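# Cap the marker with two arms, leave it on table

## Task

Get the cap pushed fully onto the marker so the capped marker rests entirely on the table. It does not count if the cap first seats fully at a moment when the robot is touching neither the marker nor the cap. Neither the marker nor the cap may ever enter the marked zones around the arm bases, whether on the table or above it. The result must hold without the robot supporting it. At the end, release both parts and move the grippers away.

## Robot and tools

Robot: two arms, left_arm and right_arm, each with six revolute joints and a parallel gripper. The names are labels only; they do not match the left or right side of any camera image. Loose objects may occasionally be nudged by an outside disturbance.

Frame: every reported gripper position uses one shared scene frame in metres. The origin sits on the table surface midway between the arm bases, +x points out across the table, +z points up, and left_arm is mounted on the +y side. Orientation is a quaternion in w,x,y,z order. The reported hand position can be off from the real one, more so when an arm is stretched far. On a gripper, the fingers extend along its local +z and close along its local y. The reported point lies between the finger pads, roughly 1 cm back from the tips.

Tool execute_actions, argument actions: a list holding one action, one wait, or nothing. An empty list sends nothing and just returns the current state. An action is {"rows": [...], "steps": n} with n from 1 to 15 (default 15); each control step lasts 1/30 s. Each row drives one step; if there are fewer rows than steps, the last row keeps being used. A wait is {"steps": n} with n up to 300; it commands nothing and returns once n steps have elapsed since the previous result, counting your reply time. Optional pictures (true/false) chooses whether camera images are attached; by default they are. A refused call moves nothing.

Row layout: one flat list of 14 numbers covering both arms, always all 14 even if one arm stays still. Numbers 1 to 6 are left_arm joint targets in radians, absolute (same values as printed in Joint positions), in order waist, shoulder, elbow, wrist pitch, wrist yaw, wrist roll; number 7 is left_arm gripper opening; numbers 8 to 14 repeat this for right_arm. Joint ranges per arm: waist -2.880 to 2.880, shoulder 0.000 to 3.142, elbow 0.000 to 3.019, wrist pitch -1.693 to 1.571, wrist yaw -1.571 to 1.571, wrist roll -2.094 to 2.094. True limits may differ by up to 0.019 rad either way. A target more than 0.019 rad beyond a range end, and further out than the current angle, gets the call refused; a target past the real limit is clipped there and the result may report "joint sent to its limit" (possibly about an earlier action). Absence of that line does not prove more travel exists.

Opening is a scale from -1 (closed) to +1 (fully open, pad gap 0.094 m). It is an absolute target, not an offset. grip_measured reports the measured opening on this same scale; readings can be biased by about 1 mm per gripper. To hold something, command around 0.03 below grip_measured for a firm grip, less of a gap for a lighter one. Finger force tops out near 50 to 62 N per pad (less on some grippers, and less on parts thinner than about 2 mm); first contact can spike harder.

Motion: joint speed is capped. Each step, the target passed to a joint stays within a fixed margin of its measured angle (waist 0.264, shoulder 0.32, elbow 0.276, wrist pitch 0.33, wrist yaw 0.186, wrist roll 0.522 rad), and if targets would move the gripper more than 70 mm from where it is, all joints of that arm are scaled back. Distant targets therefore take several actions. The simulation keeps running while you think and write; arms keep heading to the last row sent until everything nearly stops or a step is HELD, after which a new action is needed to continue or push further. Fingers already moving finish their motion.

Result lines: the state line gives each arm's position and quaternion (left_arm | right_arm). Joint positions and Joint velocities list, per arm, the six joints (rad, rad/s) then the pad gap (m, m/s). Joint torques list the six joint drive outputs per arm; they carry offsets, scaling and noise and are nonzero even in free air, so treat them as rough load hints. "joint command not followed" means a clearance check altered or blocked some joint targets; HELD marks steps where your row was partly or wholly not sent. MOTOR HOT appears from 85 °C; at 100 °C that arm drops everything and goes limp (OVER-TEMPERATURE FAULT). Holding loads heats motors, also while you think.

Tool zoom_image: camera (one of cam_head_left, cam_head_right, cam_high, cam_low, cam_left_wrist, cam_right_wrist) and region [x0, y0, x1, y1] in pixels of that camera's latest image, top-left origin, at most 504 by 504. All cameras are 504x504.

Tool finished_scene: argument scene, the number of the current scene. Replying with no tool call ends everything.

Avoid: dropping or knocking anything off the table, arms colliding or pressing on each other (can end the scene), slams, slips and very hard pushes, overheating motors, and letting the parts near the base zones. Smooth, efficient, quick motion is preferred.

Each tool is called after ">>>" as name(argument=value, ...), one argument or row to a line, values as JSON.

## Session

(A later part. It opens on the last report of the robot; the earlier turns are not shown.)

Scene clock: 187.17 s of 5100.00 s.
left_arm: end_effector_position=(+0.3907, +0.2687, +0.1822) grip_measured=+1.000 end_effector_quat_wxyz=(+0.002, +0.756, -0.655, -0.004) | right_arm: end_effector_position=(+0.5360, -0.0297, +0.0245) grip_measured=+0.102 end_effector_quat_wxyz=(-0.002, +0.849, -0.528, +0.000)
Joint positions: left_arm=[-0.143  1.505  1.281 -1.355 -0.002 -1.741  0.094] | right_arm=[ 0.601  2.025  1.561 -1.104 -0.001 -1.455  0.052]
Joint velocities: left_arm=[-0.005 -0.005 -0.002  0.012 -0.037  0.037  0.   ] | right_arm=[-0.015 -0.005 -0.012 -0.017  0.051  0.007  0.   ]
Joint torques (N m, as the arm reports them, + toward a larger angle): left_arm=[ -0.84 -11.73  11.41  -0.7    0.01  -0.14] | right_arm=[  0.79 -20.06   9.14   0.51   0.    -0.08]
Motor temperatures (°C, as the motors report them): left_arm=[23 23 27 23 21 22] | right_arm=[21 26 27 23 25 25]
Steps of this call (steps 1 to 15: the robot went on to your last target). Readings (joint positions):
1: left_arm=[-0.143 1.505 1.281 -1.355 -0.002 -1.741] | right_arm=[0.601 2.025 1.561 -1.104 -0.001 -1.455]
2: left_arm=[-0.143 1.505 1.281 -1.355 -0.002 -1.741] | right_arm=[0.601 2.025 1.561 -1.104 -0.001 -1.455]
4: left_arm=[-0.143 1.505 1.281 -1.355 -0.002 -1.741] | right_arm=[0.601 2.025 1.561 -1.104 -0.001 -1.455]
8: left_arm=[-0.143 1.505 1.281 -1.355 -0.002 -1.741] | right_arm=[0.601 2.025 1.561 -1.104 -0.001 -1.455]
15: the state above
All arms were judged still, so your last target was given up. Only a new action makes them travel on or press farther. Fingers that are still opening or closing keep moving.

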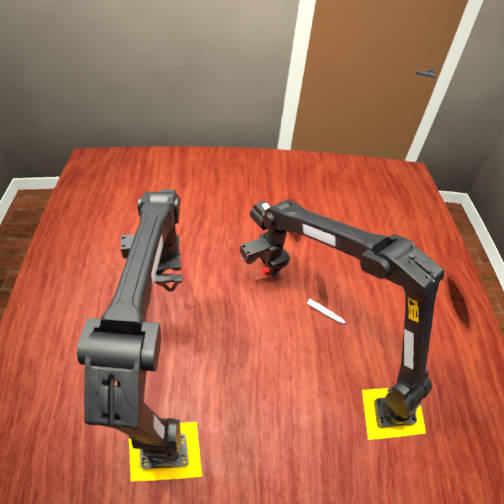

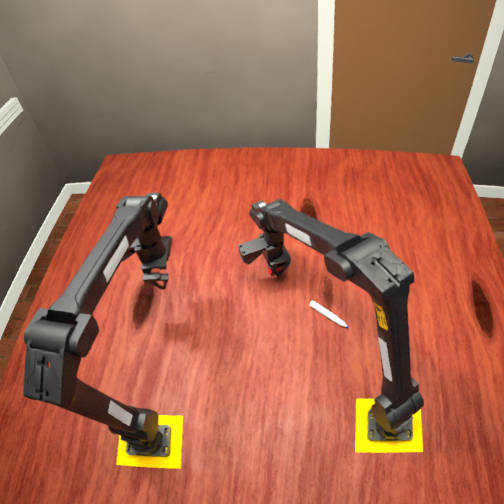

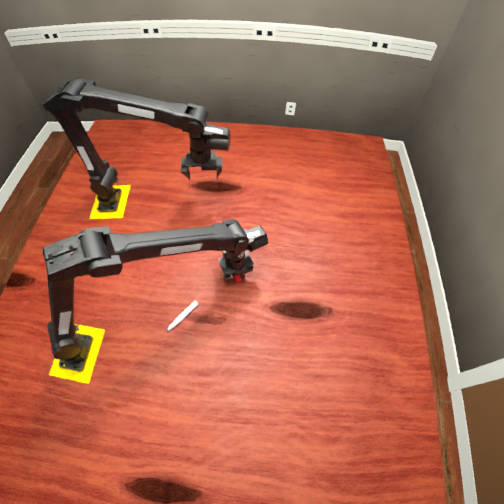

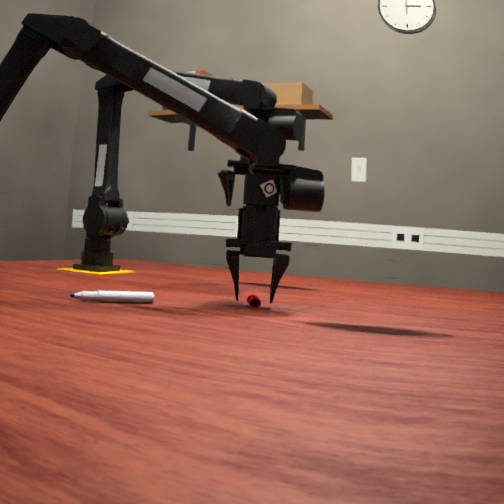

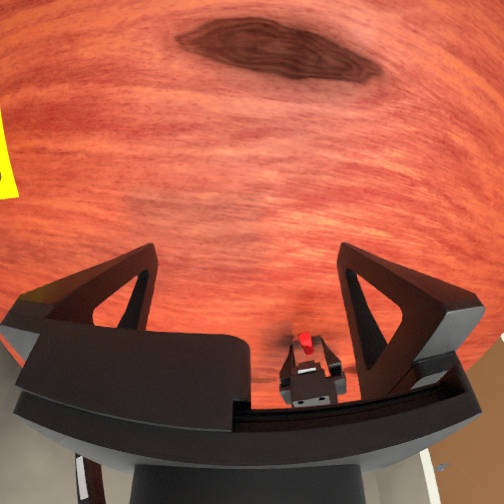

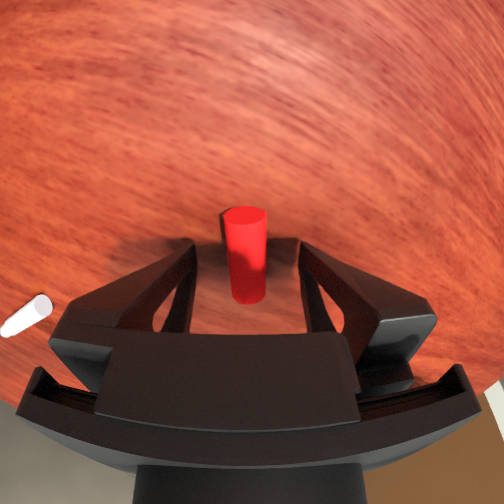

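>>> execute_actions(
  actions=[
    {"rows":[[-0.15,1.5,1.3,-1.37,0,-1.75,1,0.595,2.05,1.56,-1.085,0,-1.5,0.0],[-0.15,1.5,1.3,-1.37,0,-1.75,1,0.59,2.054,1.56,-1.082,0,-1.5,-0.1],[-0.15,1.5,1.3,-1.37,0,-1.75,1,0.588,2.059,1.56,-1.08,0,-1.5,-0.3]]},
  ],
)

>>> zoom_image(
  camera="cam_low",
  region=[200,240,310,330],
)

Scene clock: 199.13 s of 5100.00 s.
left_arm: end_effector_position=(+0.3907, +0.2687, +0.1822) grip_measured=+1.000 end_effector_quat_wxyz=(+0.002, +0.756, -0.655, -0.004) | right_arm: end_effector_position=(+0.5393, -0.0321, +0.0215) grip_measured=-0.298 end_effector_quat_wxyz=(-0.003, +0.856, -0.517, +0.001)
Joint positions: left_arm=[-0.143  1.505  1.281 -1.355 -0.002 -1.741  0.094] | right_arm=[ 0.595  2.03   1.561 -1.096 -0.001 -1.488  0.033]
Joint velocities: left_arm=[-0.024 -0.005 -0.017 -0.002 -0.066  0.007  0.   ] | right_arm=[-0.015 -0.015  0.002 -0.017  0.037 -0.066 -0.   ]
Joint torques (N m, as the arm reports them, + toward a larger angle): left_arm=[ -0.87 -11.77  11.39  -0.7    0.01  -0.13] | right_arm=[  0.52 -19.74   9.19   0.51   0.02   0.  ]
Motor temperatures (°C, as the motors report them): left_arm=[23 23 27 23 21 22] | right_arm=[21 26 27 23 25 25]
Steps of this call (steps 1 to 90: nothing new was sent; then 8.47 s passed at rest; steps 91 to 105: all 15 steps of this action). Readings (joint positions):
91: left_arm=[-0.143 1.505 1.281 -1.355 -0.002 -1.741] | right_arm=[0.601 2.025 1.561 -1.103 -0.001 -1.460]
92: left_arm=[-0.143 1.505 1.281 -1.355 -0.002 -1.741] | right_arm=[0.601 2.025 1.561 -1.102 -0.001 -1.466]
94: left_arm=[-0.143 1.505 1.281 -1.355 -0.002 -1.741] | right_arm=[0.600 2.025 1.561 -1.098 -0.001 -1.474]
98: left_arm=[-0.143 1.505 1.281 -1.355 -0.002 -1.741] | right_arm=[0.597 2.028 1.561 -1.096 -0.001 -1.483]
105: the state above

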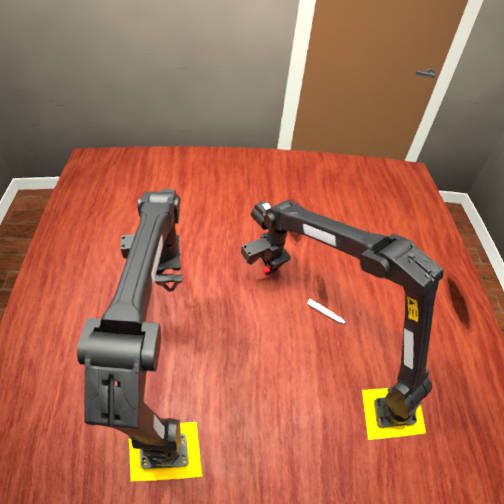

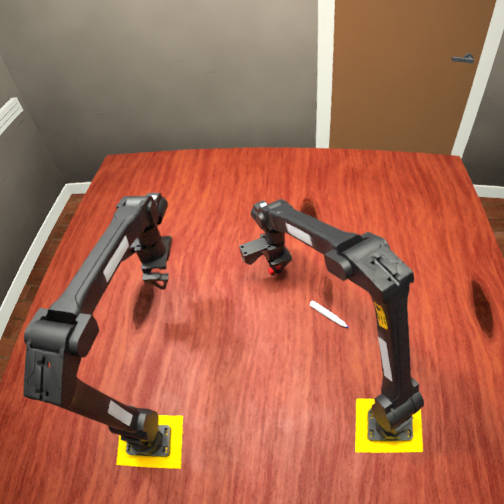

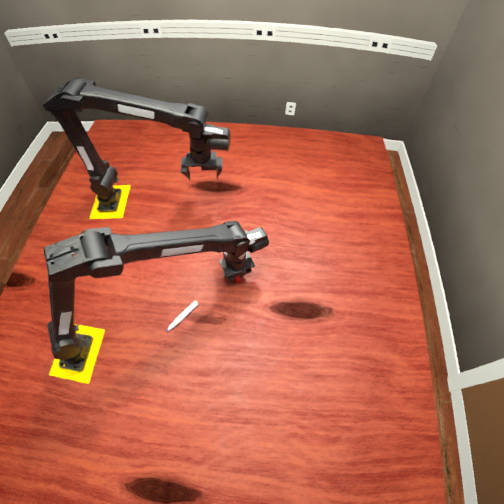

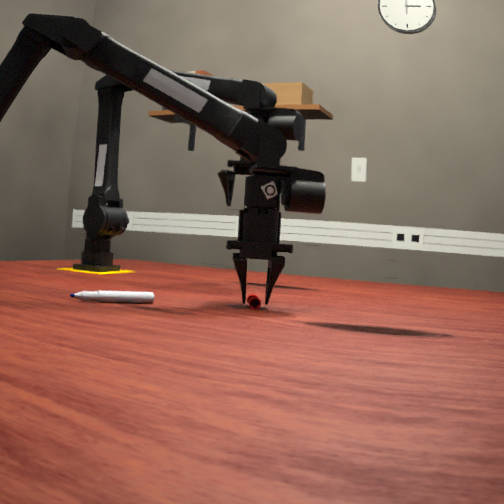

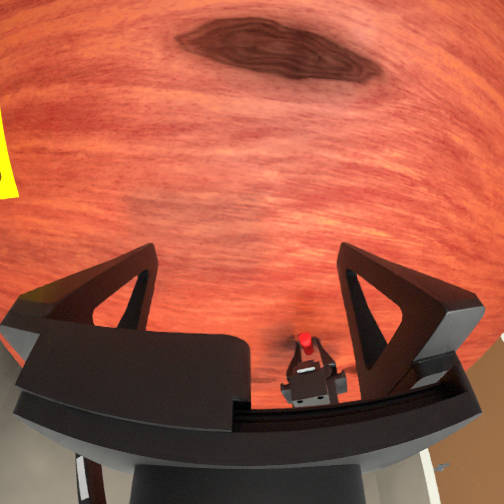

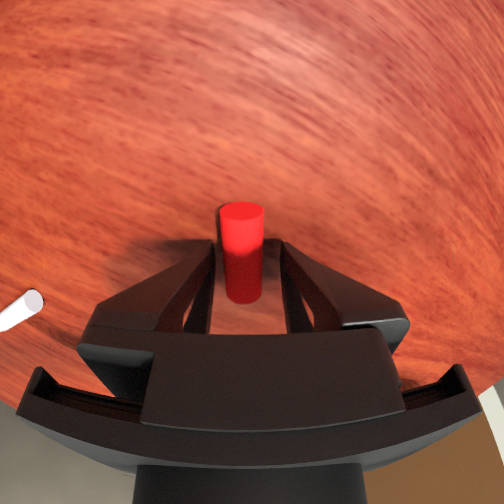

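Region (200, 240, 310, 330) of cam_low's 504x504 image, scaled by 4.582, with more detail than that image has; it fills the top 412 rows of this view, and the rest is white.

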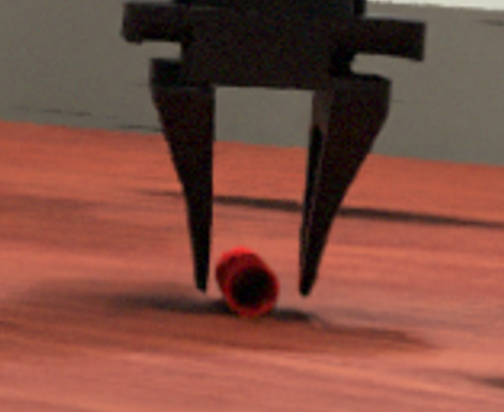

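>>> execute_actions(
  actions=[
    {"rows":[[-0.15,1.5,1.3,-1.37,0,-1.75,1,0.588,2.059,1.555,-1.08,0,-1.5,-0.3],[-0.15,1.5,1.3,-1.37,0,-1.75,1,0.588,2.059,1.549,-1.08,0,-1.5,-0.3],[-0.15,1.5,1.3,-1.37,0,-1.75,1,0.588,2.059,1.549,-1.08,0,-1.5,-0.3],[-0.15,1.5,1.3,-1.37,0,-1.75,1,0.588,2.059,1.549,-1.08,0,-1.5,-0.3],[-0.15,1.5,1.3,-1.37,0,-1.75,1,0.588,2.059,1.549,-1.08,0,-1.5,-0.3],[-0.15,1.5,1.3,-1.37,0,-1.75,1,0.588,2.059,1.549,-1.08,0,-1.5,-0.4],[-0.15,1.5,1.3,-1.37,0,-1.75,1,0.588,2.059,1.549,-1.08,0,-1.5,-0.48],[-0.15,1.5,1.3,-1.37,0,-1.75,1,0.588,2.059,1.549,-1.08,0,-1.5,-0.54],[-0.15,1.5,1.3,-1.37,0,-1.75,1,0.588,2.059,1.549,-1.08,0,-1.5,-0.58],[-0.15,1.5,1.3,-1.37,0,-1.75,1,0.588,2.059,1.549,-1.08,0,-1.5,-0.62],[-0.15,1.5,1.3,-1.37,0,-1.75,1,0.588,2.059,1.549,-1.08,0,-1.5,-0.66]]},
  ],
  pictures=false,
)

>>> execute_actions(
  actions=[
    {"steps":8},
  ],
  pictures=false,
)

Scene clock: 210.17 s of 5100.00 s.
left_arm: end_effector_position=(+0.3907, +0.2687, +0.1822) grip_measured=+1.000 end_effector_quat_wxyz=(+0.002, +0.756, -0.655, -0.004) | right_arm: end_effector_position=(+0.5362, -0.0341, +0.0177) grip_measured=-0.630 end_effector_quat_wxyz=(+0.001, +0.856, -0.516, -0.001)
Joint positions: left_arm=[-0.143  1.505  1.281 -1.355 -0.002 -1.741  0.094] | right_arm=[ 0.595  2.031  1.552 -1.095 -0.001 -1.489  0.017]
Joint velocities: left_arm=[ 0.005 -0.015  0.017 -0.002 -0.095  0.022  0.   ] | right_arm=[-0.005 -0.005 -0.002  0.027 -0.022 -0.051 -0.001]
Joint torques (N m, as the arm reports them, + toward a larger angle): left_arm=[ -0.87 -11.76  11.4   -0.71   0.01  -0.13] | right_arm=[  0.5  -19.02   8.77   0.53  -0.01   0.  ]
Motor temperatures (°C, as the motors report them): left_arm=[23 23 27 23 21 22] | right_arm=[21 26 27 23 25 25]
Steps of this call (steps 1 to 15: the robot went on to your last target; steps 16 to 90: nothing new was sent; then 7.53 s passed at rest; steps 91 to 105: all 15 steps of this action). Readings (joint positions):
91: left_arm=[-0.143 1.505 1.281 -1.355 -0.002 -1.741] | right_arm=[0.595 2.030 1.561 -1.096 -0.001 -1.489]
92: left_arm=[-0.143 1.505 1.281 -1.355 -0.002 -1.741] | right_arm=[0.595 2.030 1.560 -1.095 -0.001 -1.489]
94: left_arm=[-0.143 1.505 1.281 -1.355 -0.002 -1.741] | right_arm=[0.595 2.030 1.557 -1.095 -0.001 -1.489]
98: left_arm=[-0.143 1.505 1.281 -1.355 -0.002 -1.741] | right_arm=[0.595 2.031 1.552 -1.095 -0.001 -1.489]
105: the state above

Scene clock: 210.43 s of 5100.00 s.
left_arm: end_effector_position=(+0.3907, +0.2687, +0.1822) grip_measured=+1.000 end_effector_quat_wxyz=(+0.002, +0.756, -0.655, -0.004) | right_arm: end_effector_position=(+0.5362, -0.0341, +0.0177) grip_measured=-0.630 end_effector_quat_wxyz=(+0.001, +0.856, -0.516, -0.001)
Joint positions: left_arm=[-0.143  1.505  1.281 -1.355 -0.002 -1.741  0.094] | right_arm=[ 0.595  2.031  1.552 -1.095 -0.001 -1.489  0.017]
Joint velocities: left_arm=[-0.005 -0.005  0.002  0.012 -0.037 -0.007  0.   ] | right_arm=[ 0.005 -0.015 -0.007 -0.007  0.066 -0.066 -0.   ]
Joint torques (N m, as the arm reports them, + toward a larger angle): left_arm=[ -0.82 -11.77  11.4   -0.7    0.01  -0.14] | right_arm=[  0.25 -20.05   8.81   0.63   0.01  -0.01]
Motor temperatures (°C, as the motors report them): left_arm=[23 23 27 23 21 22] | right_arm=[21 26 27 23 25 25]
Steps of this call (steps 1 to 8: the robot went on to your last target). Readings (joint positions):
1: left_arm=[-0.143 1.505 1.281 -1.355 -0.002 -1.741] | right_arm=[0.595 2.031 1.552 -1.095 -0.001 -1.489]
2: left_arm=[-0.143 1.505 1.281 -1.355 -0.002 -1.741] | right_arm=[0.595 2.031 1.552 -1.095 -0.001 -1.489]
4: left_arm=[-0.143 1.505 1.281 -1.355 -0.002 -1.741] | right_arm=[0.595 2.031 1.552 -1.095 -0.001 -1.489]
8: the state above

>>> execute_actions(
  actions=[
    {"rows":[[-0.15,1.5,1.3,-1.37,0,-1.75,1,0.588,2.02,1.56,-1.1,0,-1.5,-0.665],[-0.15,1.5,1.3,-1.37,0,-1.75,1,0.588,2.0,1.56,-1.12,0,-1.5,-0.665],[-0.15,1.5,1.3,-1.37,0,-1.75,1,0.588,1.98,1.56,-1.14,0,-1.5,-0.665],[-0.15,1.5,1.3,-1.37,0,-1.75,1,0.588,1.96,1.56,-1.16,0,-1.5,-0.665],[-0.15,1.5,1.3,-1.37,0,-1.75,1,0.588,1.94,1.56,-1.18,0,-1.5,-0.665],[-0.15,1.5,1.3,-1.37,0,-1.75,1,0.588,1.92,1.56,-1.2,0,-1.5,-0.665],[-0.15,1.5,1.3,-1.37,0,-1.75,1,0.58,1.9,1.56,-1.22,0,-1.45,-0.665],[-0.15,1.5,1.3,-1.37,0,-1.75,1,0.56,1.89,1.56,-1.23,0,-1.35,-0.665],[-0.15,1.5,1.3,-1.37,0,-1.75,1,0.53,1.89,1.56,-1.23,0,-1.25,-0.665],[-0.16,1.5,1.3,-1.37,0,-1.75,1,0.5,1.89,1.56,-1.23,0,-1.15,-0.665],[-0.18,1.5,1.3,-1.37,0,-1.75,1,0.46,1.89,1.56,-1.23,0,-1.05,-0.665],[-0.21,1.5,1.3,-1.37,0,-1.75,1,0.42,1.89,1.56,-1.23,0,-0.95,-0.665],[-0.24,1.5,1.3,-1.37,0,-1.75,1,0.38,1.89,1.56,-1.23,0,-0.85,-0.665],[-0.27,1.5,1.3,-1.37,0,-1.75,1,0.34,1.89,1.56,-1.23,0,-0.75,-0.665],[-0.3,1.5,1.3,-1.37,0,-1.75,1,0.3,1.89,1.56,-1.23,0,-0.65,-0.665]]},
  ],
  pictures=false,
)

>>> execute_actions(
  actions=[
    {"rows":[[-0.33,1.51,1.31,-1.37,0,-1.75,1,0.26,1.89,1.56,-1.23,0,-0.55,-0.665],[-0.36,1.53,1.33,-1.37,0,-1.75,1,0.22,1.89,1.56,-1.23,0,-0.45,-0.665],[-0.39,1.55,1.35,-1.37,0,-1.75,1,0.18,1.89,1.56,-1.23,0,-0.35,-0.665],[-0.42,1.57,1.37,-1.37,0,-1.75,1,0.14,1.89,1.56,-1.23,0,-0.25,-0.665],[-0.45,1.59,1.39,-1.37,0,-1.75,1,0.1,1.89,1.56,-1.23,0,-0.15,-0.665],[-0.48,1.61,1.41,-1.37,0,-1.75,1,0.06,1.89,1.56,-1.23,0,-0.05,-0.665],[-0.51,1.63,1.43,-1.37,0,-1.75,1,0.02,1.89,1.56,-1.23,0,0.05,-0.665],[-0.54,1.65,1.45,-1.37,0,-1.75,1,-0.02,1.89,1.56,-1.23,0,0.15,-0.665],[-0.57,1.67,1.47,-1.37,0,-1.75,1,-0.06,1.89,1.56,-1.23,0,0.25,-0.665],[-0.6,1.69,1.49,-1.37,0,-1.75,1,-0.1,1.89,1.56,-1.23,0,0.35,-0.665],[-0.63,1.71,1.51,-1.37,0,-1.75,1,-0.14,1.89,1.56,-1.23,0,0.45,-0.665],[-0.66,1.73,1.53,-1.37,0,-1.75,1,-0.17,1.89,1.56,-1.23,0,0.55,-0.665],[-0.69,1.75,1.55,-1.37,0,-1.75,1,-0.2,1.89,1.56,-1.23,0,0.65,-0.665],[-0.72,1.77,1.57,-1.37,0,-1.75,1,-0.22,1.89,1.56,-1.23,0,0.75,-0.665],[-0.75,1.79,1.59,-1.37,0,-1.75,1,-0.24,1.89,1.56,-1.23,0,0.85,-0.665]]},
  ],
  pictures=false,
)

>>> execute_actions(
  actions=[
    {"rows":[[-0.78,1.815,1.61,-1.36,0,-1.8,1,-0.25,1.89,1.56,-1.23,0,0.95,-0.665],[-0.805,1.84,1.63,-1.35,0,-1.8,1,-0.25,1.89,1.56,-1.23,0,1.05,-0.665],[-0.83,1.865,1.65,-1.34,0,-1.8,1,-0.25,1.89,1.56,-1.23,0,1.15,-0.665],[-0.85,1.89,1.67,-1.33,0,-1.8,1,-0.25,1.89,1.56,-1.23,0,1.25,-0.665],[-0.87,1.915,1.69,-1.32,0,-1.8,1,-0.25,1.89,1.56,-1.23,0,1.35,-0.665],[-0.885,1.94,1.71,-1.31,0,-1.8,1,-0.25,1.89,1.56,-1.23,0,1.45,-0.665],[-0.9,1.965,1.73,-1.3,0,-1.8,1,-0.25,1.89,1.56,-1.23,0,1.55,-0.665],[-0.91,1.99,1.75,-1.29,0,-1.8,1,-0.25,1.89,1.56,-1.23,0,1.65,-0.665],[-0.916,2.01,1.765,-1.28,0,-1.8,1,-0.25,1.89,1.56,-1.23,0,1.75,-0.665],[-0.916,2.03,1.78,-1.27,0,-1.8,1,-0.25,1.89,1.56,-1.23,0,1.8,-0.665],[-0.916,2.045,1.79,-1.26,0,-1.8,1,-0.25,1.89,1.56,-1.23,0,1.8,-0.665],[-0.916,2.06,1.8,-1.255,0,-1.8,1,-0.25,1.89,1.56,-1.23,0,1.8,-0.665],[-0.916,2.07,1.8,-1.255,0,-1.81,1,-0.25,1.89,1.56,-1.23,0,1.8,-0.665]]},
  ],
  pictures=false,
)

>>> execute_actions(
  actions=[
    {"steps":20},
  ],
)

Scene clock: 254.30 s of 5100.00 s.
left_arm: end_effector_position=(+0.3894, +0.2438, +0.1822) grip_measured=+1.000 end_effector_quat_wxyz=(+0.002, +0.737, -0.676, -0.004) | right_arm: end_effector_position=(+0.5578, -0.1114, +0.1023) grip_measured=-0.630 end_effector_quat_wxyz=(-0.016, +0.690, -0.723, +0.004)
Joint positions: left_arm=[-0.2    1.505  1.281 -1.355 -0.002 -1.741  0.094] | right_arm=[ 0.459  1.879  1.552 -1.212 -0.003 -1.092  0.017]
Joint velocities: left_arm=[-0.767 -0.015  0.002 -0.022 -0.007  0.051  0.   ] | right_arm=[-1.001 -0.122 -0.002  0.012  0.051  1.648  0.001]
Joint torques (N m, as the arm reports them, + toward a larger angle): left_arm=[ -5.26 -11.88  11.4   -0.7    0.02  -0.13] | right_arm=[ -1.01 -18.82  10.44  -0.39   0.03   0.19]
Motor temperatures (°C, as the motors report them): left_arm=[23 23 27 23 21 22] | right_arm=[21 26 26 23 25 25]
Steps of this call (steps 1 to 15: the robot went on to your last target; steps 16 to 90: nothing new was sent; then 40.37 s passed at rest; steps 91 to 105: all 15 steps of this action). Readings (joint positions):
91: left_arm=[-0.143 1.505 1.281 -1.355 -0.002 -1.741] | right_arm=[0.595 2.031 1.552 -1.095 -0.001 -1.489]
92: left_arm=[-0.143 1.505 1.281 -1.355 -0.002 -1.741] | right_arm=[0.595 2.031 1.552 -1.097 -0.001 -1.489]
94: left_arm=[-0.143 1.505 1.281 -1.355 -0.002 -1.741] | right_arm=[0.595 2.026 1.552 -1.116 -0.001 -1.489]
98: left_arm=[-0.143 1.505 1.281 -1.355 -0.002 -1.741] | right_arm=[0.593 1.980 1.552 -1.187 -0.001 -1.464]
105: the state above

Scene clock: 254.80 s of 5100.00 s.
left_arm: end_effector_position=(+0.3943, +0.0026, +0.1483) grip_measured=+1.000 end_effector_quat_wxyz=(-0.008, -0.555, +0.832, +0.019) | right_arm: end_effector_position=(+0.5989, -0.4637, +0.1035) grip_measured=-0.630 end_effector_quat_wxyz=(+0.017, +0.044, +0.999, -0.002)
Joint positions: left_arm=[-0.681  1.759  1.505 -1.358 -0.002 -1.742  0.094] | right_arm=[-0.172  1.877  1.552 -1.212 -0.002 -0.112  0.017]
Joint velocities: left_arm=[-0.825  0.591  0.525 -0.012 -0.051  0.007  0.   ] | right_arm=[-1.275 -0.005 -0.002 -0.017 -0.051  2.747 -0.   ]
Joint torques (N m, as the arm reports them, + toward a larger angle): left_arm=[ -1.88 -16.    14.34  -0.68   0.    -0.13] | right_arm=[  1.45 -19.66  10.64  -0.47   0.08   0.12]
Motor temperatures (°C, as the motors report them): left_arm=[23 23 28 23 21 22] | right_arm=[21 26 26 23 25 25]
Steps of this call (steps 1 to 15: all 15 steps of this action). Readings (joint positions):
1: left_arm=[-0.230 1.505 1.281 -1.355 -0.002 -1.741] | right_arm=[0.424 1.877 1.552 -1.212 -0.003 -1.033]
2: left_arm=[-0.264 1.506 1.281 -1.355 -0.002 -1.741] | right_arm=[0.386 1.877 1.552 -1.212 -0.003 -0.974]
4: left_arm=[-0.340 1.520 1.292 -1.357 -0.002 -1.742] | right_arm=[0.306 1.877 1.552 -1.212 -0.003 -0.858]
8: left_arm=[-0.483 1.600 1.368 -1.358 -0.002 -1.742] | right_arm=[0.136 1.877 1.552 -1.212 -0.003 -0.623]
15: the state above

Scene clock: 255.30 s of 5100.00 s.
left_arm: end_effector_position=(+0.3785, -0.1731, +0.0611) grip_measured=+1.000 end_effector_quat_wxyz=(-0.003, -0.467, +0.884, +0.012) | right_arm: end_effector_position=(+0.5891, -0.5010, +0.1035) grip_measured=-0.630 end_effector_quat_wxyz=(+0.013, +0.734, +0.679, +0.008)
Joint positions: left_arm=[-0.936  2.075  1.748 -1.268  0.001 -1.793  0.094] | right_arm=[-0.239  1.877  1.552 -1.216  0.001  1.382  0.017]
Joint velocities: left_arm=[ 0.063  0.298  0.007  0.017 -0.022 -0.168  0.   ] | right_arm=[ 0.083  0.005 -0.007  0.002 -0.007  2.762  0.001]
Joint torques (N m, as the arm reports them, + toward a larger angle): left_arm=[  0.95 -22.1   14.15   0.44  -0.08  -0.13] | right_arm=[ -0.84 -19.78  10.94  -0.31   0.19   0.17]
Motor temperatures (°C, as the motors report them): left_arm=[23 23 28 23 21 22] | right_arm=[21 26 27 23 25 25]
Steps of this call (steps 1 to 15: all 15 steps of this action). Readings (joint positions):
1: left_arm=[-0.709 1.780 1.525 -1.358 -0.002 -1.750] | right_arm=[-0.213 1.877 1.552 -1.212 -0.001 -0.012]
2: left_arm=[-0.737 1.801 1.545 -1.358 -0.002 -1.758] | right_arm=[-0.250 1.877 1.552 -1.212 0.001 0.088]
4: left_arm=[-0.794 1.844 1.587 -1.355 -0.002 -1.770] | right_arm=[-0.301 1.877 1.552 -1.213 0.004 0.288]
8: left_arm=[-0.889 1.938 1.672 -1.323 -0.001 -1.782] | right_arm=[-0.307 1.877 1.552 -1.216 0.005 0.688]
15: the state above

Scene clock: 255.97 s of 5100.00 s.
left_arm: end_effector_position=(+0.3817, -0.1689, +0.0512) grip_measured=+1.000 end_effector_quat_wxyz=(-0.006, -0.475, +0.880, +0.019) | right_arm: end_effector_position=(+0.5883, -0.5040, +0.1035) grip_measured=-0.630 end_effector_quat_wxyz=(+0.011, +0.856, +0.516, +0.010)
Joint positions: left_arm=[-0.928  2.092  1.749 -1.268  0.001 -1.801  0.094] | right_arm=[-0.244  1.877  1.552 -1.216  0.001  1.785  0.017]
Joint velocities: left_arm=[-0.015 -0.015 -0.002  0.017 -0.11  -0.037  0.   ] | right_arm=[-0.015 -0.005  0.002 -0.002 -0.051  0.066 -0.   ]
Joint torques (N m, as the arm reports them, + toward a larger angle): left_arm=[  0.89 -22.11  13.99   0.43  -0.08  -0.15] | right_arm=[  0.23 -19.06  10.57  -0.35   0.09   0.09]
Motor temperatures (°C, as the motors report them): left_arm=[23 23 28 23 21 22] | right_arm=[21 26 27 23 25 25]
Steps of this call (steps 1 to 20: the robot went on to your last target). Readings (joint positions):
1: left_arm=[-0.934 2.084 1.748 -1.268 0.001 -1.795] | right_arm=[-0.237 1.877 1.552 -1.216 0.001 1.464]
2: left_arm=[-0.933 2.091 1.748 -1.268 0.001 -1.796] | right_arm=[-0.237 1.877 1.552 -1.216 0.001 1.529]
4: left_arm=[-0.930 2.096 1.748 -1.268 0.001 -1.798] | right_arm=[-0.239 1.877 1.552 -1.216 0.001 1.624]
8: left_arm=[-0.928 2.093 1.749 -1.268 0.001 -1.800] | right_arm=[-0.244 1.877 1.552 -1.216 0.001 1.722]
20: the state above

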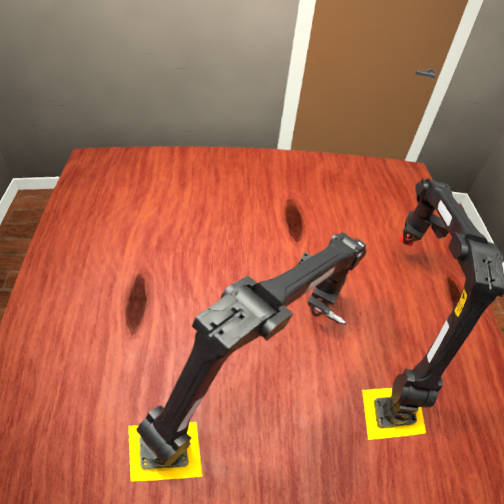

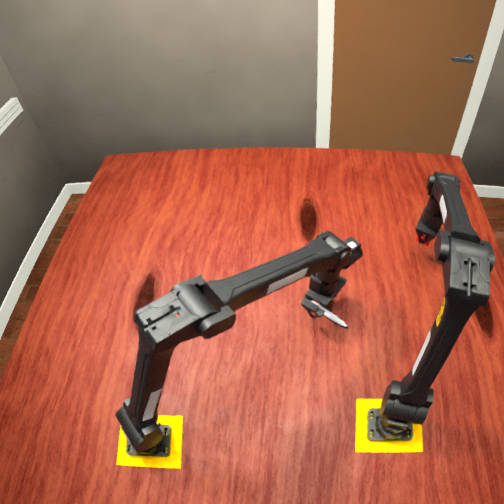

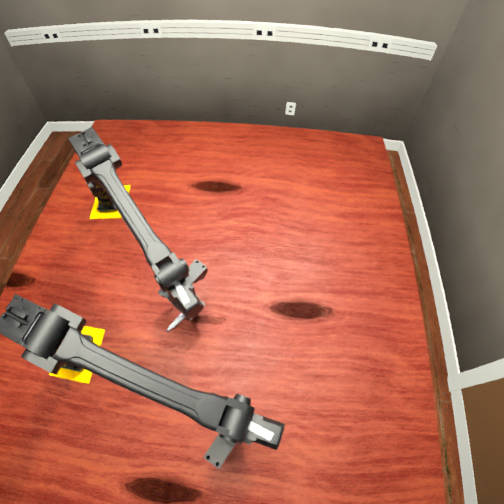

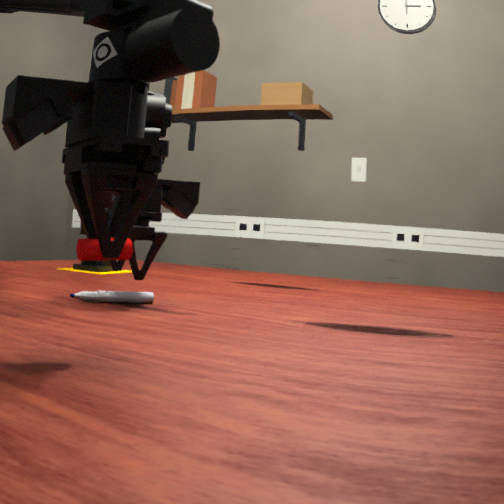

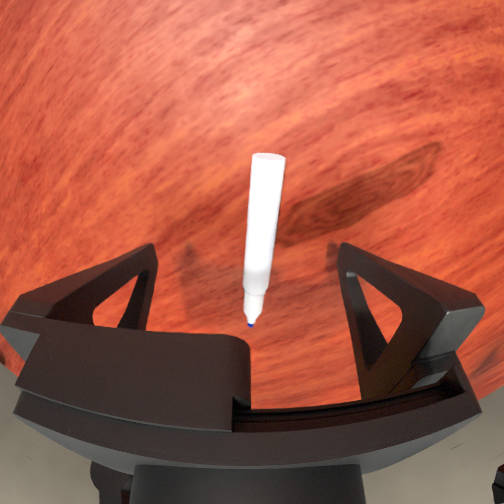

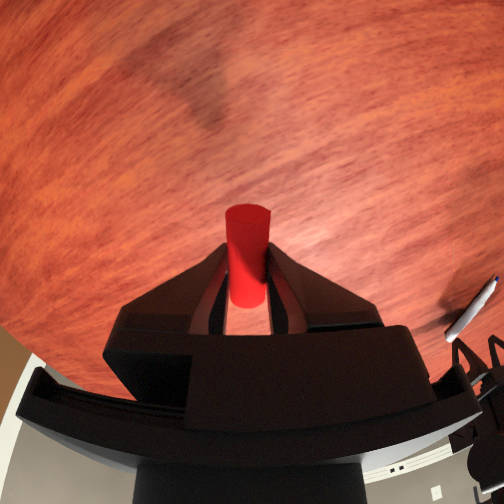

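>>> execute_actions(
  actions=[
    {"rows":[[-0.912,2.08,1.76,-1.24,0,-1.78,0.8,-0.25,1.89,1.56,-1.23,0,1.8,-0.665],[-0.908,2.085,1.75,-1.225,0,-1.75,0.7,-0.25,1.89,1.56,-1.23,0,1.8,-0.665],[-0.905,2.09,1.743,-1.21,0,-1.73,0.6,-0.25,1.89,1.56,-1.23,0,1.8,-0.665],[-0.902,2.095,1.736,-1.195,0,-1.705,0.5,-0.25,1.89,1.56,-1.23,0,1.8,-0.665],[-0.902,2.1,1.729,-1.18,0,-1.705,0.4,-0.25,1.89,1.56,-1.23,0,1.8,-0.665],[-0.902,2.105,1.722,-1.17,0,-1.705,0.3,-0.25,1.89,1.56,-1.23,0,1.8,-0.665],[-0.902,2.11,1.715,-1.157,0,-1.705,0.1,-0.25,1.89,1.56,-1.23,0,1.8,-0.665]]},
  ],
  pictures=false,
)

>>> execute_actions(
  actions=[
    {"steps":10},
  ],
  pictures=false,
)

Scene clock: 272.37 s of 5100.00 s.
left_arm: end_effector_position=(+0.3932, -0.1686, +0.0266) grip_measured=+0.103 end_effector_quat_wxyz=(-0.000, -0.444, +0.896, +0.000) | right_arm: end_effector_position=(+0.5883, -0.5040, +0.1035) grip_measured=-0.630 end_effector_quat_wxyz=(+0.011, +0.857, +0.514, +0.010)
Joint positions: left_arm=[-0.914  2.111  1.714 -1.174  0.001 -1.719  0.052] | right_arm=[-0.244  1.877  1.552 -1.216  0.001  1.789  0.017]
Joint velocities: left_arm=[ 0.005  0.024 -0.007  0.002  0.007  0.007  0.001] | right_arm=[-0.005 -0.005 -0.012 -0.002  0.007  0.037  0.001]
Joint torques (N m, as the arm reports them, + toward a larger angle): left_arm=[  0.92 -20.69   9.27   0.62  -0.09   0.07] | right_arm=[  0.3  -19.12  10.63  -0.35   0.17   0.19]
Motor temperatures (°C, as the motors report them): left_arm=[23 24 29 23 21 22] | right_arm=[21 26 27 23 25 25]
Steps of this call (steps 1 to 30: the robot went on to your last target; steps 31 to 90: nothing new was sent; then 12.90 s passed at rest; steps 91 to 105: all 15 steps of this action). Readings (joint positions):
91: left_arm=[-0.928 2.092 1.749 -1.266 0.001 -1.799] | right_arm=[-0.244 1.877 1.552 -1.216 0.001 1.789]
92: left_arm=[-0.928 2.092 1.749 -1.260 0.001 -1.792] | right_arm=[-0.244 1.877 1.552 -1.216 0.001 1.789]
94: left_arm=[-0.926 2.092 1.746 -1.236 0.001 -1.769] | right_arm=[-0.244 1.877 1.552 -1.216 0.001 1.789]
98: left_arm=[-0.920 2.093 1.726 -1.186 0.001 -1.737] | right_arm=[-0.244 1.877 1.552 -1.216 0.001 1.789]
105: the state above

Scene clock: 272.70 s of 5100.00 s.
left_arm: end_effector_position=(+0.3932, -0.1686, +0.0260) grip_measured=+0.103 end_effector_quat_wxyz=(-0.000, -0.443, +0.897, +0.001) | right_arm: end_effector_position=(+0.5883, -0.5040, +0.1035) grip_measured=-0.630 end_effector_quat_wxyz=(+0.011, +0.857, +0.514, +0.010)
Joint positions: left_arm=[-0.914  2.112  1.713 -1.174  0.001 -1.715  0.052] | right_arm=[-0.244  1.877  1.552 -1.216  0.001  1.789  0.017]
Joint velocities: left_arm=[-0.005 -0.005  0.002  0.012 -0.066 -0.066 -0.   ] | right_arm=[ 0.005 -0.015 -0.002 -0.012  0.066 -0.007  0.001]
Joint torques (N m, as the arm reports them, + toward a larger angle): left_arm=[  1.03 -20.59   9.2    0.63  -0.09   0.1 ] | right_arm=[  0.75 -18.97  10.72  -0.41   0.08   0.19]
Motor temperatures (°C, as the motors report them): left_arm=[23 24 29 23 21 22] | right_arm=[21 26 27 23 25 25]
Steps of this call (steps 1 to 10: the robot went on to your last target). Readings (joint positions):
1: left_arm=[-0.914 2.112 1.714 -1.174 0.001 -1.718] | right_arm=[-0.244 1.877 1.552 -1.216 0.001 1.789]
2: left_arm=[-0.914 2.112 1.713 -1.174 0.001 -1.717] | right_arm=[-0.244 1.877 1.552 -1.216 0.001 1.789]
4: left_arm=[-0.914 2.112 1.713 -1.174 0.001 -1.716] | right_arm=[-0.244 1.877 1.552 -1.216 0.001 1.789]
8: left_arm=[-0.914 2.112 1.713 -1.174 0.001 -1.715] | right_arm=[-0.244 1.877 1.552 -1.216 0.001 1.789]
10: the state above

>>> execute_actions(
  actions=[
    {"rows":[[-0.902,2.115,1.715,-1.152,0,-1.705,-0.1,-0.25,1.89,1.56,-1.23,0,1.8,-0.665],[-0.902,2.121,1.715,-1.15,0,-1.705,-0.25,-0.25,1.89,1.56,-1.23,0,1.8,-0.665]]},
  ],
)

>>> zoom_image(
  camera="cam_low",
  region=[60,240,190,330],
)

Scene clock: 279.13 s of 5100.00 s.
left_arm: end_effector_position=(+0.3942, -0.1696, +0.0239) grip_measured=-0.247 end_effector_quat_wxyz=(+0.000, -0.442, +0.897, -0.001) | right_arm: end_effector_position=(+0.5883, -0.5040, +0.1035) grip_measured=-0.630 end_effector_quat_wxyz=(+0.011, +0.857, +0.514, +0.010)
Joint positions: left_arm=[-0.914  2.115  1.713 -1.166  0.001 -1.714  0.035] | right_arm=[-0.244  1.877  1.552 -1.216  0.001  1.789  0.017]
Joint velocities: left_arm=[-0.015 -0.005  0.007  0.007 -0.007  0.007  0.   ] | right_arm=[-0.015  0.005  0.012  0.002  0.022  0.066 -0.   ]
Joint torques (N m, as the arm reports them, + toward a larger angle): left_arm=[  0.89 -19.83   9.25   0.67  -0.09   0.09] | right_arm=[  1.17 -18.71  10.78  -0.51   0.1    0.2 ]
Motor temperatures (°C, as the motors report them): left_arm=[23 24 28 23 21 22] | right_arm=[21 26 27 23 25 25]
Steps of this call (steps 1 to 15: the robot went on to your last target; steps 16 to 90: nothing new was sent; then 2.93 s passed at rest; steps 91 to 105: all 15 steps of this action). Readings (joint positions):
91: left_arm=[-0.914 2.112 1.713 -1.172 0.001 -1.714] | right_arm=[-0.244 1.877 1.552 -1.216 0.001 1.789]
92: left_arm=[-0.914 2.112 1.713 -1.170 0.001 -1.714] | right_arm=[-0.244 1.877 1.552 -1.216 0.001 1.789]
94: left_arm=[-0.914 2.113 1.713 -1.168 0.001 -1.714] | right_arm=[-0.244 1.877 1.552 -1.216 0.001 1.789]
98: left_arm=[-0.914 2.115 1.713 -1.167 0.001 -1.714] | right_arm=[-0.244 1.877 1.552 -1.216 0.001 1.789]
105: the state above

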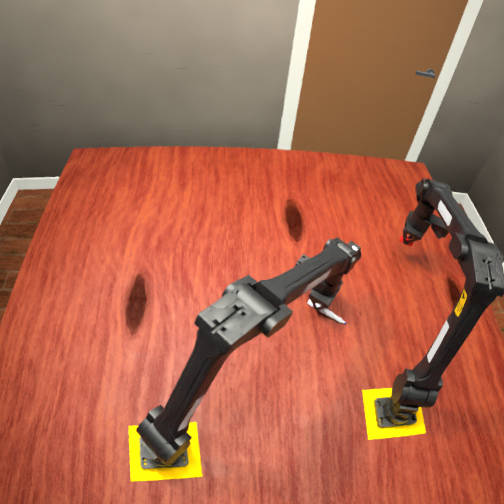

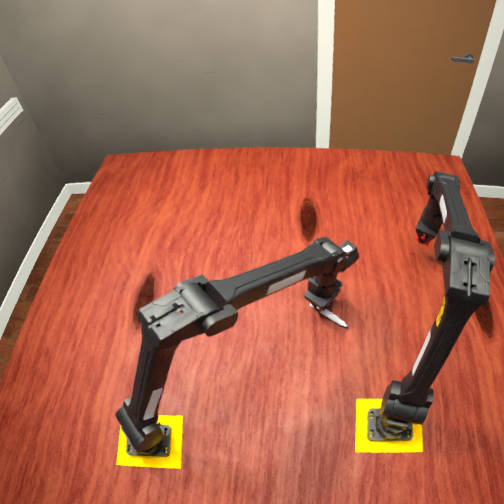

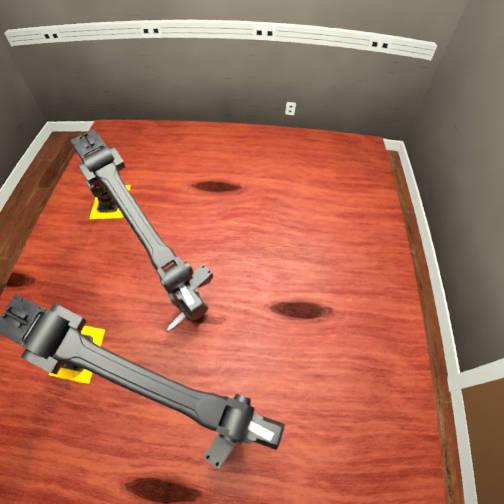

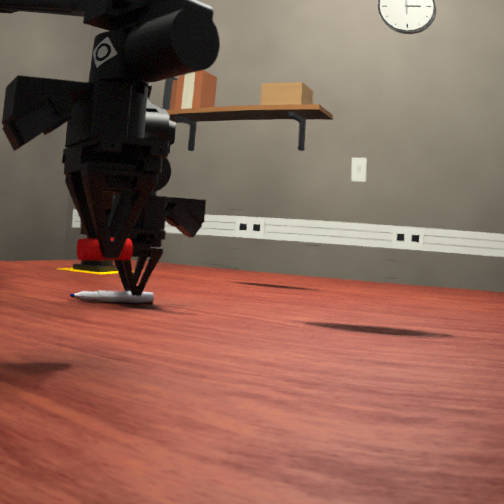

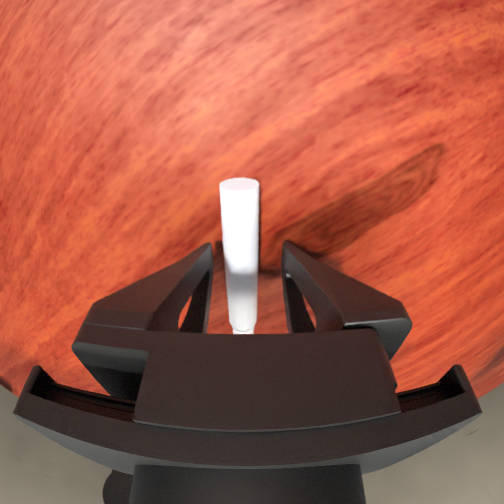

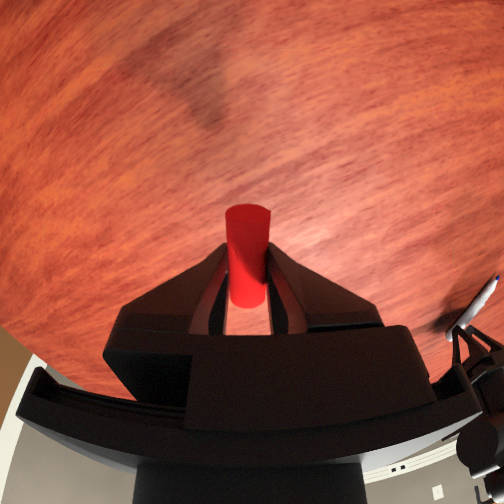

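Region (60, 240, 190, 330) of cam_low's 504x504 image, scaled by 3.877, with more detail than that image has; it fills the top 349 rows of this view, and the rest is white.

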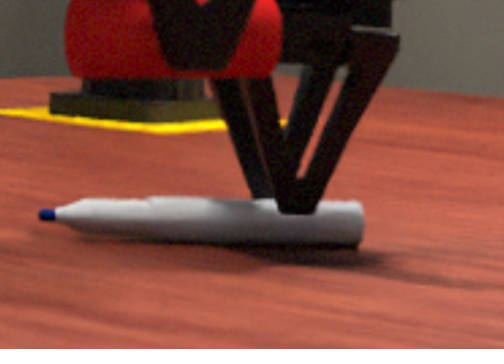

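>>> execute_actions(
  actions=[
    {"rows":[[-0.902,2.124,1.71,-1.15,0,-1.705,-0.25,-0.25,1.89,1.56,-1.23,0,1.8,-0.665],[-0.902,2.127,1.705,-1.146,0,-1.705,-0.25,-0.25,1.89,1.56,-1.23,0,1.8,-0.665],[-0.902,2.132,1.7,-1.142,0,-1.705,-0.25,-0.25,1.89,1.56,-1.23,0,1.8,-0.665]]},
  ],
  pictures=false,
)

Scene clock: 286.33 s of 5100.00 s.
left_arm: end_effector_position=(+0.3905, -0.1658, +0.0098) grip_measured=-0.247 end_effector_quat_wxyz=(-0.003, -0.442, +0.897, +0.009) | right_arm: end_effector_position=(+0.5883, -0.5040, +0.1035) grip_measured=-0.630 end_effector_quat_wxyz=(+0.011, +0.857, +0.514, +0.010)
Joint positions: left_arm=[-0.914  2.131  1.7   -1.159  0.001 -1.714  0.035] | right_arm=[-0.244  1.877  1.552 -1.216  0.001  1.789  0.017]
Joint velocities: left_arm=[-0.005 -0.015  0.017 -0.032  0.007 -0.081  0.   ] | right_arm=[-0.005 -0.005 -0.017  0.007 -0.007 -0.037  0.002]
Joint torques (N m, as the arm reports them, + toward a larger angle): left_arm=[  0.79 -20.3    8.93   0.62  -0.09   0.08] | right_arm=[  0.15 -19.32  10.65  -0.39   0.09   0.15]
Motor temperatures (°C, as the motors report them): left_arm=[23 24 28 23 21 22] | right_arm=[21 26 27 23 25 25]
Steps of this call (steps 1 to 15: the robot went on to your last target; steps 16 to 90: nothing new was sent; then 3.70 s passed at rest; steps 91 to 105: all 15 steps of this action). Readings (joint positions):
91: left_arm=[-0.914 2.115 1.713 -1.166 0.001 -1.714] | right_arm=[-0.244 1.877 1.552 -1.216 0.001 1.789]
92: left_arm=[-0.914 2.116 1.713 -1.165 0.001 -1.714] | right_arm=[-0.244 1.877 1.552 -1.216 0.001 1.789]
94: left_arm=[-0.914 2.116 1.708 -1.161 0.001 -1.714] | right_arm=[-0.244 1.877 1.552 -1.216 0.001 1.789]
98: left_arm=[-0.914 2.123 1.703 -1.159 0.001 -1.714] | right_arm=[-0.244 1.877 1.552 -1.216 0.001 1.789]
105: the state above

At table level; close.

>>> execute_actions(
  actions=[
    {"rows":[[-0.902,2.12,1.705,-1.142,0,-1.705,-0.35,-0.25,1.89,1.56,-1.23,0,1.8,-0.665],[-0.902,2.12,1.705,-1.142,0,-1.705,-0.45,-0.25,1.89,1.56,-1.23,0,1.8,-0.665],[-0.902,2.12,1.705,-1.142,0,-1.705,-0.52,-0.25,1.89,1.56,-1.23,0,1.8,-0.665],[-0.902,2.12,1.705,-1.142,0,-1.705,-0.57,-0.25,1.89,1.56,-1.23,0,1.8,-0.665],[-0.902,2.12,1.705,-1.142,0,-1.705,-0.61,-0.25,1.89,1.56,-1.23,0,1.8,-0.665],[-0.902,2.12,1.705,-1.142,0,-1.705,-0.64,-0.25,1.89,1.56,-1.23,0,1.8,-0.665],[-0.902,2.12,1.705,-1.142,0,-1.705,-0.67,-0.25,1.89,1.56,-1.23,0,1.8,-0.665]]},
  ],
  pictures=false,
)

Scene clock: 298.33 s of 5100.00 s.
left_arm: end_effector_position=(+0.3905, -0.1658, +0.0098) grip_measured=-0.638 end_effector_quat_wxyz=(-0.003, -0.442, +0.897, +0.009) | right_arm: end_effector_position=(+0.5883, -0.5040, +0.1035) grip_measured=-0.630 end_effector_quat_wxyz=(+0.011, +0.857, +0.514, +0.010)
Joint positions: left_arm=[-0.914  2.131  1.7   -1.159  0.001 -1.714  0.017] | right_arm=[-0.244  1.877  1.552 -1.216  0.001  1.789  0.017]
Joint velocities: left_arm=[-0.005 -0.005 -0.007  0.002  0.022 -0.037 -0.   ] | right_arm=[-0.005 -0.005  0.007  0.022  0.007 -0.022 -0.001]
Joint torques (N m, as the arm reports them, + toward a larger angle): left_arm=[  0.94 -21.42   9.4    0.63  -0.08   0.08] | right_arm=[  1.07 -18.15  10.71  -0.41   0.13   0.13]
Motor temperatures (°C, as the motors report them): left_arm=[23 25 27 23 21 22] | right_arm=[21 26 28 23 25 25]
Steps of this call (steps 1 to 15: the robot went on to your last target; steps 16 to 90: nothing new was sent; then 8.50 s passed at rest; steps 91 to 105: all 15 steps of this action). Readings (joint positions):
91: left_arm=[-0.914 2.131 1.700 -1.159 0.001 -1.714] | right_arm=[-0.244 1.877 1.552 -1.216 0.001 1.789]
92: left_arm=[-0.914 2.131 1.700 -1.159 0.001 -1.714] | right_arm=[-0.244 1.877 1.552 -1.216 0.001 1.789]
94: left_arm=[-0.914 2.131 1.700 -1.159 0.001 -1.714] | right_arm=[-0.244 1.877 1.552 -1.216 0.001 1.789]
98: left_arm=[-0.914 2.131 1.700 -1.159 0.001 -1.714] | right_arm=[-0.244 1.877 1.552 -1.216 0.001 1.789]
105: the state above


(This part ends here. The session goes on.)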